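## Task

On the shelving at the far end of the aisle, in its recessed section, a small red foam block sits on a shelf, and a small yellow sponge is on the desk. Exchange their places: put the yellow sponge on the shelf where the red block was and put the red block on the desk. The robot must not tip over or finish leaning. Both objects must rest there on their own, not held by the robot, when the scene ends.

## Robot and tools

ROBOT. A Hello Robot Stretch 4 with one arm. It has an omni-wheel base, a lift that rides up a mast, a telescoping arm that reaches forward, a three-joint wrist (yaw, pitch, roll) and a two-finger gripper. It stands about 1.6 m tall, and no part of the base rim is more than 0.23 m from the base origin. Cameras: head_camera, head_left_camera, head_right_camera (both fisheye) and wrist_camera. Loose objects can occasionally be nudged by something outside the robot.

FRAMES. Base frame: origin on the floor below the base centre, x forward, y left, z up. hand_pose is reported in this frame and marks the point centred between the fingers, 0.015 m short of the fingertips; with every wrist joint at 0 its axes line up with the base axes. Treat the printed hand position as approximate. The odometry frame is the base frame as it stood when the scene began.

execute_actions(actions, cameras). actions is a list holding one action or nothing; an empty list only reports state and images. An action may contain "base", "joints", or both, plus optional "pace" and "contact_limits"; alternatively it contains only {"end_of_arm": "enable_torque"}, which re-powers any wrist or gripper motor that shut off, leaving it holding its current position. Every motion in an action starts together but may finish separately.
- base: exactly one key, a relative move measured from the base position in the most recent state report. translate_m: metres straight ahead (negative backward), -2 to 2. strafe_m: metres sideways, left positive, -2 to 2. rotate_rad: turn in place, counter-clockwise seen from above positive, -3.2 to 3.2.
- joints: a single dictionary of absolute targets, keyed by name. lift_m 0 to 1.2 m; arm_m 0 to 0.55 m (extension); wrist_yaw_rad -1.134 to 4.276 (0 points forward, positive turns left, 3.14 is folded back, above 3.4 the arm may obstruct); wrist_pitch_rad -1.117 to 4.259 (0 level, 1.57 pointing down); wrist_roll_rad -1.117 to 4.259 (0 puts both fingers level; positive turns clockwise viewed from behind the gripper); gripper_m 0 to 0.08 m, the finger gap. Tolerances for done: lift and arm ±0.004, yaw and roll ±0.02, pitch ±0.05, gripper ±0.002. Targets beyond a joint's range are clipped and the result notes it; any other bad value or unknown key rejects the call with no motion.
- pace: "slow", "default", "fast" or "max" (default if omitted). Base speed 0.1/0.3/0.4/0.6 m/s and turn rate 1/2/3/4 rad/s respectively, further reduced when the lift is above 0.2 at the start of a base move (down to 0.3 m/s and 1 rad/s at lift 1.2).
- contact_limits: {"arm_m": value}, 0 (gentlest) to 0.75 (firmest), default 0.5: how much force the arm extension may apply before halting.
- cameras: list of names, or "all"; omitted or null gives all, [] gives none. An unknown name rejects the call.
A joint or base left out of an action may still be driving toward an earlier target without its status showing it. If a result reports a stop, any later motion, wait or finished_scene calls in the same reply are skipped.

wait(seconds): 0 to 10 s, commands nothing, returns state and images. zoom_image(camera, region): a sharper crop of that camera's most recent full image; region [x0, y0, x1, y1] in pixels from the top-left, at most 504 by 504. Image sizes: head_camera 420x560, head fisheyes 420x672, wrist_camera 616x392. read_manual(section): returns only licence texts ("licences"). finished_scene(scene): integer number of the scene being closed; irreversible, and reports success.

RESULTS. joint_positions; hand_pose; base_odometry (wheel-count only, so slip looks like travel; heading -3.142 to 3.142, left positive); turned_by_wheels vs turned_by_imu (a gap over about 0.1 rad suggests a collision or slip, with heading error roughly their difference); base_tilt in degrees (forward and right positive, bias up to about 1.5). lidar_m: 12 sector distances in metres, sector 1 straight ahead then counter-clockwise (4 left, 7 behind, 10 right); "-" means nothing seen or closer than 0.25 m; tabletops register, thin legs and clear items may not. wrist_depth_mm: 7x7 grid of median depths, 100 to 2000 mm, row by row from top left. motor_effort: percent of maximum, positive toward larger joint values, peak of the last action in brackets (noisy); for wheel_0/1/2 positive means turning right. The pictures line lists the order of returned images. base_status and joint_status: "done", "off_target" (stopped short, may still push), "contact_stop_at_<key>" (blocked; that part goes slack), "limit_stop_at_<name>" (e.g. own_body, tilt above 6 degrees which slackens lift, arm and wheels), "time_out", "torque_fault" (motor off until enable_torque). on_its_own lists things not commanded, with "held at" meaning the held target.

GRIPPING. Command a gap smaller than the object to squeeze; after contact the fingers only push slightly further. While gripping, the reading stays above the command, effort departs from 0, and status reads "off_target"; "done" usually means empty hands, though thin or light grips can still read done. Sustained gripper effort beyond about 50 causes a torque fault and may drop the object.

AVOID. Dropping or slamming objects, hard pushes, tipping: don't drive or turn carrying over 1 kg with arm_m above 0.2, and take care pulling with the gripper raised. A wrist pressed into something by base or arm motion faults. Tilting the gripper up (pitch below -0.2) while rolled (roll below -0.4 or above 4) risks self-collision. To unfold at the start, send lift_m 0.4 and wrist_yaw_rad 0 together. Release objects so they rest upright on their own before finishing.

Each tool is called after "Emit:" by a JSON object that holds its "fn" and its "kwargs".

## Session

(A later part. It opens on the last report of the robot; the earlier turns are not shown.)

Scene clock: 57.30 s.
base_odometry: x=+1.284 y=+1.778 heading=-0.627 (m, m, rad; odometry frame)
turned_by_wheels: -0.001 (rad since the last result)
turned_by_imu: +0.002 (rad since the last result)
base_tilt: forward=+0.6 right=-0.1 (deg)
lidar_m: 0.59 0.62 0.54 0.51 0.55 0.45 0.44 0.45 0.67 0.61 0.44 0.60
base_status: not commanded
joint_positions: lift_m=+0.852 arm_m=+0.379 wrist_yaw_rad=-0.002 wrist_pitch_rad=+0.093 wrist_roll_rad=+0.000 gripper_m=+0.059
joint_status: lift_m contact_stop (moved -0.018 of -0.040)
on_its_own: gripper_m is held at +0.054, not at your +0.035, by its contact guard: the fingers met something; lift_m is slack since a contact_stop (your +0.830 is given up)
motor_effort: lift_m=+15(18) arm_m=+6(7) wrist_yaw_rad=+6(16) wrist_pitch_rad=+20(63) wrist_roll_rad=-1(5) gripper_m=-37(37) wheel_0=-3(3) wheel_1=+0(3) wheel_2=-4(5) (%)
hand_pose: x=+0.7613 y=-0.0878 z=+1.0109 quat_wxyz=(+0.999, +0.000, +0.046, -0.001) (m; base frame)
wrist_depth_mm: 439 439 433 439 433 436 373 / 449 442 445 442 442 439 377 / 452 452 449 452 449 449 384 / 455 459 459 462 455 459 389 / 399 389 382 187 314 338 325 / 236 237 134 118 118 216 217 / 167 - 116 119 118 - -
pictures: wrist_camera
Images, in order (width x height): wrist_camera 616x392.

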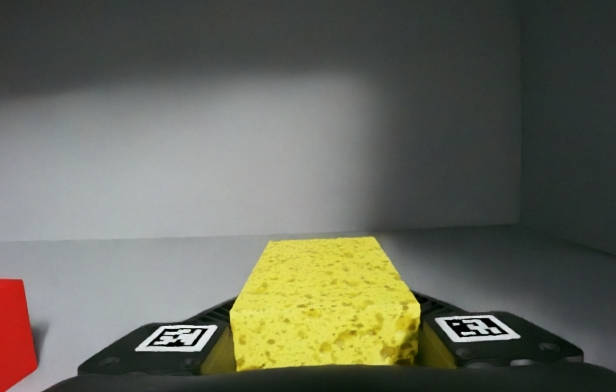

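Emit:
{"fn": "execute_actions", "kwargs": {"actions": [{"joints":{"gripper_m":0.08,"lift_m":0.862}}], "cameras": []}}

Emit:
{"fn": "execute_actions", "kwargs": {"actions": [{"joints":{"arm_m":0.2}}], "cameras": []}}

Emit:
{"fn": "execute_actions", "kwargs": {"actions": [{"base":{"strafe_m":0.18}}], "cameras": ["wrist_camera"]}}

Scene clock: 58.33 s.
base_odometry: x=+1.284 y=+1.778 heading=-0.626 (m, m, rad; odometry frame)
turned_by_wheels: +0.001 (rad since the last result)
turned_by_imu: +0.000 (rad since the last result)
base_tilt: forward=+0.7 right=+0.0 (deg)
lidar_m: 0.58 0.61 0.53 0.51 0.55 0.45 0.44 0.46 0.65 0.60 0.43 0.59
base_status: not commanded
joint_positions: lift_m=+0.862 arm_m=+0.379 wrist_yaw_rad=+0.000 wrist_pitch_rad=+0.102 wrist_roll_rad=-0.001 gripper_m=+0.080
joint_status: all done
motor_effort: lift_m=+23(24) arm_m=+6(6) wrist_yaw_rad=+1(5) wrist_pitch_rad=-5(18) wrist_roll_rad=+0(0) gripper_m=+4(33) wheel_0=-1(4) wheel_1=+0(0) wheel_2=+0(3) (%)
hand_pose: x=+0.7614 y=-0.0875 z=+1.0183 quat_wxyz=(+0.999, +0.000, +0.051, +0.000) (m; base frame)
wrist_depth_mm: 436 436 436 436 430 427 377 / 445 439 445 442 433 436 387 / 455 449 449 449 442 445 389 / 462 462 459 459 452 455 394 / 387 379 370 192 310 327 315 / 236 236 138 122 129 211 223 / 179 - 120 119 118 - -
pictures: none
No camera images: the call's "cameras" was empty. Leave "cameras" out to get every camera's image.

Scene clock: 59.97 s.
base_odometry: x=+1.284 y=+1.778 heading=-0.626 (m, m, rad; odometry frame)
turned_by_wheels: +0.000 (rad since the last result)
turned_by_imu: +0.000 (rad since the last result)
base_tilt: forward=+0.7 right=-0.3 (deg)
lidar_m: 0.58 0.61 0.54 0.51 0.53 0.47 0.43 0.47 0.63 0.60 0.41 0.58
base_status: not commanded
joint_positions: lift_m=+0.862 arm_m=+0.201 wrist_yaw_rad=+0.000 wrist_pitch_rad=+0.103 wrist_roll_rad=-0.001 gripper_m=+0.080
joint_status: all done
motor_effort: lift_m=+23(23) arm_m=-7(6) wrist_yaw_rad=+1(2) wrist_pitch_rad=-9(8) wrist_roll_rad=+1(1) gripper_m=+3(5) wheel_0=-1(0) wheel_1=+0(0) wheel_2=+1(0) (%)
hand_pose: x=+0.5837 y=-0.0874 z=+1.0182 quat_wxyz=(+0.999, +0.000, +0.051, +0.000) (m; base frame)
wrist_depth_mm: 597 603 603 603 603 535 377 / 615 615 615 615 609 544 384 / 627 627 621 621 621 554 389 / 640 634 634 627 634 525 394 / 253 276 373 297 345 332 319 / 238 238 204 230 211 213 224 / 193 - 136 188 186 - -
pictures: none
No camera images: the call's "cameras" was empty. Leave "cameras" out to get every camera's image.

Scene clock: 61.83 s.
base_odometry: x=+1.390 y=+1.924 heading=-0.626 (m, m, rad; odometry frame)
turned_by_wheels: +0.000 (rad since the last result)
turned_by_imu: -0.002 (rad since the last result)
base_tilt: forward=+0.6 right=-0.2 (deg)
lidar_m: 0.57 0.50 0.35 0.33 0.35 0.46 0.43 0.44 0.65 0.61 0.60 0.61
base_status: done
joint_positions: lift_m=+0.862 arm_m=+0.201 wrist_yaw_rad=+0.000 wrist_pitch_rad=+0.103 wrist_roll_rad=-0.001 gripper_m=+0.080
joint_status: not commanded
motor_effort: lift_m=+23(23) arm_m=-7(7) wrist_yaw_rad=+0(1) wrist_pitch_rad=-7(7) wrist_roll_rad=-1(2) gripper_m=+5(4) wheel_0=+1(9) wheel_1=+0(8) wheel_2=+1(0) (%)
hand_pose: x=+0.5837 y=-0.0874 z=+1.0182 quat_wxyz=(+0.999, +0.000, +0.051, +0.000) (m; base frame)
wrist_depth_mm: 535 609 603 603 597 597 603 / 535 615 609 609 603 597 609 / 535 627 634 621 627 621 615 / 535 634 634 634 634 384 597 / 392 384 373 250 310 298 293 / 238 237 204 230 212 214 224 / 192 - 136 189 186 - -
pictures: wrist_camera
Images, in order (width x height): wrist_camera 616x392.

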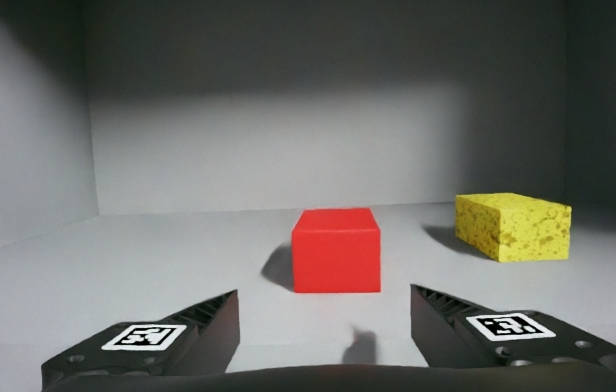

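Emit:
{"fn": "execute_actions", "kwargs": {"actions": [{"base":{"strafe_m":-0.008},"joints":{"arm_m":0.335,"lift_m":0.866}}], "cameras": []}}

Emit:
{"fn": "execute_actions", "kwargs": {"actions": [{"joints":{"gripper_m":0.03}}], "cameras": []}}

Emit:
{"fn": "execute_actions", "kwargs": {"actions": [{"joints":{"lift_m":0.9}}], "cameras": []}}

Emit:
{"fn": "execute_actions", "kwargs": {"actions": [{"base":{"translate_m":-0.15},"joints":{"arm_m":0}}], "cameras": ["wrist_camera"]}}

Emit:
{"fn": "execute_actions", "kwargs": {"actions": [{"base":{"rotate_rad":-1.553}}], "cameras": []}}

Emit:
{"fn": "execute_actions", "kwargs": {"actions": [{"base":{"translate_m":0.75}}], "cameras": ["head_camera"]}}

Scene clock: 63.53 s.
base_odometry: x=+1.385 y=+1.918 heading=-0.626 (m, m, rad; odometry frame)
turned_by_wheels: +0.000 (rad since the last result)
turned_by_imu: +0.000 (rad since the last result)
base_tilt: forward=+0.7 right=-0.2 (deg)
lidar_m: 0.59 0.50 0.36 0.33 0.34 0.46 0.44 0.45 0.66 0.63 0.61 0.60
base_status: done
joint_positions: lift_m=+0.866 arm_m=+0.334 wrist_yaw_rad=+0.000 wrist_pitch_rad=+0.103 wrist_roll_rad=-0.001 gripper_m=+0.080
joint_status: all done
motor_effort: lift_m=+23(23) arm_m=+7(7) wrist_yaw_rad=+0(1) wrist_pitch_rad=-8(7) wrist_roll_rad=-1(1) gripper_m=+4(4) wheel_0=-1(2) wheel_1=+1(3) wheel_2=+0(0) (%)
hand_pose: x=+0.7162 y=-0.0874 z=+1.0222 quat_wxyz=(+0.999, +0.000, +0.051, +0.000) (m; base frame)
wrist_depth_mm: 480 480 480 477 473 473 469 / 484 488 484 484 480 484 477 / 496 492 496 492 488 488 492 / 504 508 504 496 500 500 496 / 404 397 382 370 355 336 221 / 246 246 159 132 132 220 217 / 186 - 121 116 114 - -
pictures: none
No camera images: the call's "cameras" was empty. Leave "cameras" out to get every camera's image.

Scene clock: 64.53 s.
base_odometry: x=+1.385 y=+1.918 heading=-0.626 (m, m, rad; odometry frame)
turned_by_wheels: +0.000 (rad since the last result)
turned_by_imu: +0.000 (rad since the last result)
base_tilt: forward=+0.6 right=-0.2 (deg)
lidar_m: 0.59 0.51 0.37 0.33 0.34 0.47 0.43 0.44 0.65 0.60 0.61 0.62
base_status: not commanded
joint_positions: lift_m=+0.866 arm_m=+0.334 wrist_yaw_rad=+0.000 wrist_pitch_rad=+0.103 wrist_roll_rad=-0.001 gripper_m=+0.058
joint_status: gripper_m off_target (ended at +0.058, target +0.030)
on_its_own: gripper_m is held at +0.053, not at your +0.030, by its contact guard: the fingers met something
motor_effort: lift_m=+23(23) arm_m=+6(7) wrist_yaw_rad=+0(0) wrist_pitch_rad=-6(8) wrist_roll_rad=-1(2) gripper_m=-35(46) wheel_0=-1(1) wheel_1=+0(1) wheel_2=+1(1) (%)
hand_pose: x=+0.7162 y=-0.0874 z=+1.0222 quat_wxyz=(+0.999, +0.000, +0.051, +0.000) (m; base frame)
wrist_depth_mm: 480 477 477 477 473 469 466 / 492 492 488 488 480 480 480 / 492 496 496 488 492 488 492 / 500 512 504 504 504 496 496 / 407 392 384 370 355 336 222 / 246 246 145 132 130 226 208 / 186 - 114 114 114 - -
pictures: none
No camera images: the call's "cameras" was empty. Leave "cameras" out to get every camera's image.

Scene clock: 65.50 s.
base_odometry: x=+1.385 y=+1.918 heading=-0.626 (m, m, rad; odometry frame)
turned_by_wheels: +0.000 (rad since the last result)
turned_by_imu: +0.000 (rad since the last result)
base_tilt: forward=+0.6 right=-0.2 (deg)
lidar_m: 0.59 0.50 0.37 0.32 0.37 0.46 0.44 0.47 0.66 0.58 0.58 0.61
base_status: not commanded
joint_positions: lift_m=+0.900 arm_m=+0.334 wrist_yaw_rad=+0.000 wrist_pitch_rad=+0.103 wrist_roll_rad=-0.001 gripper_m=+0.058
joint_status: all done
on_its_own: gripper_m is held at +0.053, not at your +0.030, by its contact guard: the fingers met something
motor_effort: lift_m=+23(23) arm_m=+7(7) wrist_yaw_rad=+1(1) wrist_pitch_rad=-8(7) wrist_roll_rad=-1(0) gripper_m=-37(36) wheel_0=+0(0) wheel_1=+1(0) wheel_2=+1(1) (%)
hand_pose: x=+0.7162 y=-0.0874 z=+1.0562 quat_wxyz=(+0.999, +0.000, +0.051, +0.000) (m; base frame)
wrist_depth_mm: 480 477 480 473 473 469 469 / 484 488 484 488 484 484 480 / 500 492 496 500 488 488 488 / 500 504 500 504 500 504 500 / 488 517 508 492 473 455 439 / 329 325 146 132 130 298 221 / 248 - 114 114 114 - -
pictures: none
No camera images: the call's "cameras" was empty. Leave "cameras" out to get every camera's image.

Scene clock: 67.60 s.
base_odometry: x=+1.263 y=+2.006 heading=-0.626 (m, m, rad; odometry frame)
turned_by_wheels: +0.000 (rad since the last result)
turned_by_imu: -0.001 (rad since the last result)
base_tilt: forward=+0.7 right=-0.2 (deg)
lidar_m: 0.74 0.52 0.35 0.34 0.35 0.31 0.28 0.33 0.43 1.18 0.65 0.79
base_status: done
joint_positions: lift_m=+0.900 arm_m=+0.003 wrist_yaw_rad=+0.000 wrist_pitch_rad=+0.103 wrist_roll_rad=-0.001 gripper_m=+0.058
joint_status: all done
joint sent to its limit — the command would take arm_m past its lower limit, so that joint was sent only as far as its limit.
on_its_own: gripper_m is held at +0.053, not at your +0.030, by its contact guard: the fingers met something
motor_effort: lift_m=+23(23) arm_m=-7(8) wrist_yaw_rad=+0(0) wrist_pitch_rad=-9(8) wrist_roll_rad=-1(0) gripper_m=-36(35) wheel_0=+2(6) wheel_1=+1(5) wheel_2=-2(8) (%)
hand_pose: x=+0.3852 y=-0.0875 z=+1.0561 quat_wxyz=(+0.999, +0.000, +0.052, +0.000) (m; base frame)
wrist_depth_mm: 549 750 854 842 917 820 615 / 549 798 946 960 976 904 627 / 554 798 976 960 976 931 627 / 539 788 991 991 976 798 627 / 554 615 591 544 549 585 564 / 559 723 146 132 130 809 634 / 564 - 114 114 114 - -
pictures: wrist_camera
Images, in order (width x height): wrist_camera 616x392.

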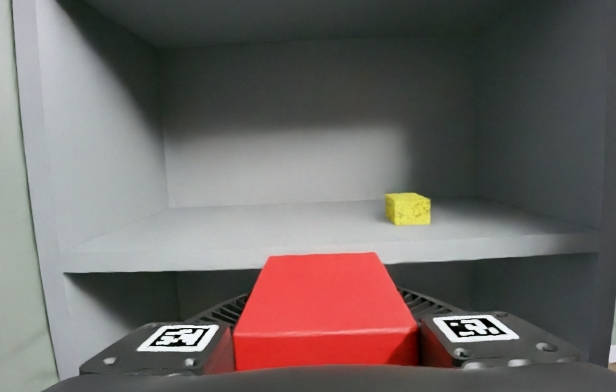

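Scene clock: 69.70 s.
base_odometry: x=+1.263 y=+2.006 heading=-2.179 (m, m, rad; odometry frame)
turned_by_wheels: -1.553 (rad since the last result)
turned_by_imu: -1.572 (rad since the last result)
base_tilt: forward=+0.6 right=-0.3 (deg)
lidar_m: 1.15 0.65 0.78 0.74 0.51 0.36 0.34 0.36 0.33 0.28 0.31 0.43
base_status: done
joint_positions: lift_m=+0.900 arm_m=+0.003 wrist_yaw_rad=+0.000 wrist_pitch_rad=+0.103 wrist_roll_rad=-0.001 gripper_m=+0.058
joint_status: not commanded
on_its_own: gripper_m is held at +0.053, not at your +0.030, by its contact guard: the fingers met something
motor_effort: lift_m=+23(23) arm_m=-7(7) wrist_yaw_rad=+0(1) wrist_pitch_rad=-9(8) wrist_roll_rad=+0(1) gripper_m=-34(37) wheel_0=+0(2) wheel_1=+0(3) wheel_2=+0(6) (%)
hand_pose: x=+0.3852 y=-0.0874 z=+1.0561 quat_wxyz=(+0.999, +0.000, +0.052, +0.000) (m; base frame)
wrist_depth_mm: 759 878 - - 1098 878 332 / 1118 1205 - - 1205 676 336 / 1182 1255 - - 1060 683 327 / 1098 1229 - - 1060 699 322 / 591 1281 - - 1255 512 322 / 798 842 146 132 130 404 312 / 597 - 114 115 114 - -
pictures: none
No camera images: the call's "cameras" was empty. Leave "cameras" out to get every camera's image.

Scene clock: 73.67 s.
base_odometry: x=+0.835 y=+1.390 heading=-2.179 (m, m, rad; odometry frame)
turned_by_wheels: +0.000 (rad since the last result)
turned_by_imu: -0.001 (rad since the last result)
base_tilt: forward=+0.7 right=-0.3 (deg)
lidar_m: 2.83 0.43 0.28 0.27 0.28 1.07 1.10 0.45 0.32 0.27 0.31 0.43
base_status: done
joint_positions: lift_m=+0.900 arm_m=+0.003 wrist_yaw_rad=+0.000 wrist_pitch_rad=+0.103 wrist_roll_rad=-0.001 gripper_m=+0.058
joint_status: not commanded
on_its_own: gripper_m is held at +0.053, not at your +0.030, by its contact guard: the fingers met something
motor_effort: lift_m=+23(23) arm_m=-7(7) wrist_yaw_rad=+1(1) wrist_pitch_rad=-10(8) wrist_roll_rad=+1(1) gripper_m=-37(37) wheel_0=-1(4) wheel_1=-1(5) wheel_2=+0(9) (%)
hand_pose: x=+0.3852 y=-0.0874 z=+1.0561 quat_wxyz=(+0.999, +0.000, +0.052, +0.000) (m; base frame)
wrist_depth_mm: - - - - - 452 345 / - - - - - 462 343 / - - - - - 469 349 / - - - - - 477 351 / 525 - - - - 484 355 / 517 - 146 132 131 492 336 / 517 - 114 114 114 - -
pictures: head_camera
Images, in order (width x height): head_camera 420x560.

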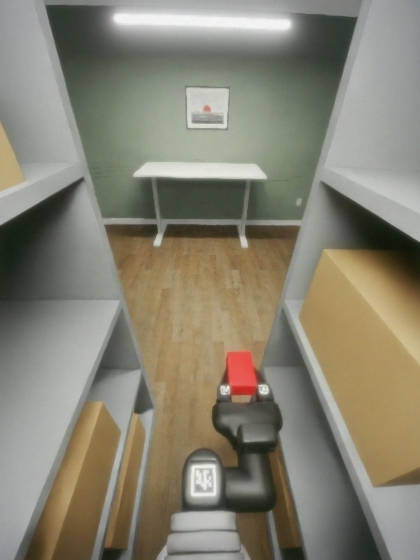

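Emit:
{"fn": "execute_actions", "kwargs": {"actions": [{"base":{"translate_m":2.0},"pace":"fast"}], "cameras": []}}

Emit:
{"fn": "execute_actions", "kwargs": {"actions": [{"base":{"translate_m":0.4},"joints":{"arm_m":0.3}}], "cameras": []}}

Emit:
{"fn": "execute_actions", "kwargs": {"actions": [{"joints":{"lift_m":0.827}}], "cameras": []}}

Emit:
{"fn": "execute_actions", "kwargs": {"actions": [{"joints":{"gripper_m":0.08}}], "cameras": []}}

Emit:
{"fn": "execute_actions", "kwargs": {"actions": [{"joints":{"arm_m":0.1}}], "cameras": ["head_camera"]}}

Scene clock: 80.53 s.
base_odometry: x=-0.309 y=-0.251 heading=-2.179 (m, m, rad; odometry frame)
turned_by_wheels: +0.000 (rad since the last result)
turned_by_imu: +0.000 (rad since the last result)
base_tilt: forward=+0.7 right=-0.3 (deg)
lidar_m: 0.80 0.85 1.86 1.83 1.92 1.29 1.28 1.30 1.94 1.83 1.95 0.82
base_status: done
joint_positions: lift_m=+0.900 arm_m=+0.003 wrist_yaw_rad=+0.000 wrist_pitch_rad=+0.103 wrist_roll_rad=-0.001 gripper_m=+0.058
joint_status: not commanded
on_its_own: gripper_m is held at +0.053, not at your +0.030, by its contact guard: the fingers met something
motor_effort: lift_m=+23(23) arm_m=-7(7) wrist_yaw_rad=+1(0) wrist_pitch_rad=-8(9) wrist_roll_rad=+0(0) gripper_m=-36(37) wheel_0=-1(12) wheel_1=+1(4) wheel_2=+1(11) (%)
hand_pose: x=+0.3851 y=-0.0874 z=+1.0561 quat_wxyz=(+0.999, +0.000, +0.052, +0.000) (m; base frame)
wrist_depth_mm: 1336 1336 1366 1308 1336 1336 1336 / 1366 1397 1366 1336 1366 1366 1336 / 1397 1397 1430 1366 1366 1430 1366 / 1464 1430 1430 1397 1430 1308 1366 / 723 691 676 654 691 661 647 / 1464 1499 146 132 130 946 1430 / 1537 - 114 115 114 - -
pictures: none
No camera images: the call's "cameras" was empty. Leave "cameras" out to get every camera's image.

Scene clock: 83.37 s.
base_odometry: x=-0.538 y=-0.579 heading=-2.180 (m, m, rad; odometry frame)
turned_by_wheels: +0.000 (rad since the last result)
turned_by_imu: -0.001 (rad since the last result)
base_tilt: forward=+0.6 right=+0.1 (deg)
lidar_m: 0.38 0.43 0.62 1.80 1.92 1.73 1.69 1.73 1.95 1.85 0.58 0.43
base_status: done
joint_positions: lift_m=+0.900 arm_m=+0.299 wrist_yaw_rad=+0.000 wrist_pitch_rad=+0.103 wrist_roll_rad=-0.001 gripper_m=+0.058
joint_status: all done
on_its_own: gripper_m is held at +0.053, not at your +0.030, by its contact guard: the fingers met something
motor_effort: lift_m=+23(23) arm_m=+7(6) wrist_yaw_rad=-1(2) wrist_pitch_rad=-9(10) wrist_roll_rad=+0(2) gripper_m=-35(35) wheel_0=-2(5) wheel_1=-1(3) wheel_2=-1(10) (%)
hand_pose: x=+0.6813 y=-0.0874 z=+1.0561 quat_wxyz=(+0.999, +0.000, +0.052, +0.000) (m; base frame)
wrist_depth_mm: 668 668 654 647 668 676 661 / 683 676 683 683 668 683 676 / 707 707 699 691 691 691 683 / 723 715 715 707 707 707 699 / 723 715 661 640 615 591 569 / 427 424 146 132 130 389 373 / 322 - 114 114 114 - -
pictures: none
No camera images: the call's "cameras" was empty. Leave "cameras" out to get every camera's image.

Scene clock: 84.63 s.
base_odometry: x=-0.538 y=-0.579 heading=-2.180 (m, m, rad; odometry frame)
turned_by_wheels: +0.000 (rad since the last result)
turned_by_imu: +0.000 (rad since the last result)
base_tilt: forward=+0.8 right=-0.1 (deg)
lidar_m: 0.40 0.42 0.62 1.82 1.92 1.73 1.67 1.71 1.97 1.84 0.58 0.44
base_status: not commanded
joint_positions: lift_m=+0.827 arm_m=+0.299 wrist_yaw_rad=+0.000 wrist_pitch_rad=+0.103 wrist_roll_rad=-0.001 gripper_m=+0.058
joint_status: all done
on_its_own: gripper_m is held at +0.053, not at your +0.030, by its contact guard: the fingers met something
motor_effort: lift_m=+19(20) arm_m=+7(7) wrist_yaw_rad=+0(0) wrist_pitch_rad=-8(9) wrist_roll_rad=+0(1) gripper_m=-34(37) wheel_0=-1(1) wheel_1=-1(1) wheel_2=-1(1) (%)
hand_pose: x=+0.6813 y=-0.0874 z=+0.9835 quat_wxyz=(+0.999, +0.000, +0.052, +0.000) (m; base frame)
wrist_depth_mm: 683 676 676 683 668 668 661 / 691 683 683 691 676 683 683 / 707 699 699 691 691 691 683 / 715 715 707 707 699 699 699 / 413 402 392 377 362 347 334 / 251 251 146 132 130 230 221 / 190 - 114 114 114 - -
pictures: none
No camera images: the call's "cameras" was empty. Leave "cameras" out to get every camera's image.

Scene clock: 85.57 s.
base_odometry: x=-0.538 y=-0.579 heading=-2.180 (m, m, rad; odometry frame)
turned_by_wheels: +0.000 (rad since the last result)
turned_by_imu: +0.000 (rad since the last result)
base_tilt: forward=+0.6 right=-0.1 (deg)
lidar_m: 0.43 0.44 0.60 1.81 1.89 1.73 1.68 1.75 1.94 1.85 0.59 0.44
base_status: not commanded
joint_positions: lift_m=+0.827 arm_m=+0.299 wrist_yaw_rad=+0.000 wrist_pitch_rad=+0.103 wrist_roll_rad=-0.001 gripper_m=+0.080
joint_status: all done
motor_effort: lift_m=+19(19) arm_m=+6(6) wrist_yaw_rad=+0(0) wrist_pitch_rad=-10(9) wrist_roll_rad=+0(2) gripper_m=+1(39) wheel_0=-1(1) wheel_1=-1(1) wheel_2=-1(1) (%)
hand_pose: x=+0.6813 y=-0.0874 z=+0.9835 quat_wxyz=(+0.999, +0.000, +0.052, +0.000) (m; base frame)
wrist_depth_mm: 676 668 676 676 661 668 668 / 683 683 683 691 683 676 668 / 707 699 691 691 691 691 691 / 707 707 715 699 699 699 691 / 413 402 389 379 362 349 336 / 250 250 156 137 143 224 236 / 190 - 114 114 114 - -
pictures: none
No camera images: the call's "cameras" was empty. Leave "cameras" out to get every camera's image.

Scene clock: 87.27 s.
base_odometry: x=-0.538 y=-0.579 heading=-2.180 (m, m, rad; odometry frame)
turned_by_wheels: +0.000 (rad since the last result)
turned_by_imu: -0.001 (rad since the last result)
base_tilt: forward=+0.7 right=-0.1 (deg)
lidar_m: 0.41 0.42 0.60 1.81 1.89 1.72 1.69 1.73 1.96 1.86 0.59 0.48
base_status: not commanded
joint_positions: lift_m=+0.827 arm_m=+0.101 wrist_yaw_rad=+0.000 wrist_pitch_rad=+0.103 wrist_roll_rad=-0.001 gripper_m=+0.080
joint_status: all done
motor_effort: lift_m=+19(19) arm_m=-7(7) wrist_yaw_rad=+2(2) wrist_pitch_rad=-8(8) wrist_roll_rad=+1(1) gripper_m=+3(5) wheel_0=-1(2) wheel_1=-1(1) wheel_2=-1(1) (%)
hand_pose: x=+0.4837 y=-0.0874 z=+0.9835 quat_wxyz=(+0.999, +0.000, +0.052, +0.000) (m; base frame)
wrist_depth_mm: 878 878 854 866 854 854 866 / 878 866 878 866 854 866 866 / 891 904 891 891 878 891 878 / 917 904 904 904 798 741 691 / 421 410 399 314 370 351 338 / 255 253 217 245 226 227 239 / 193 - 136 189 177 - -
pictures: head_camera
Images, in order (width x height): head_camera 420x560.

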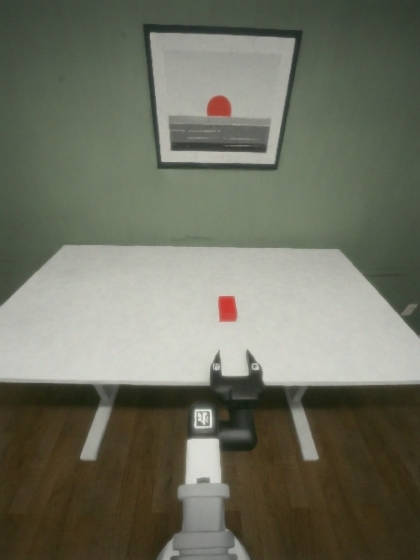

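Emit:
{"fn": "finished_scene", "kwargs": {"scene": 1}}

The scene is finished: the task was done.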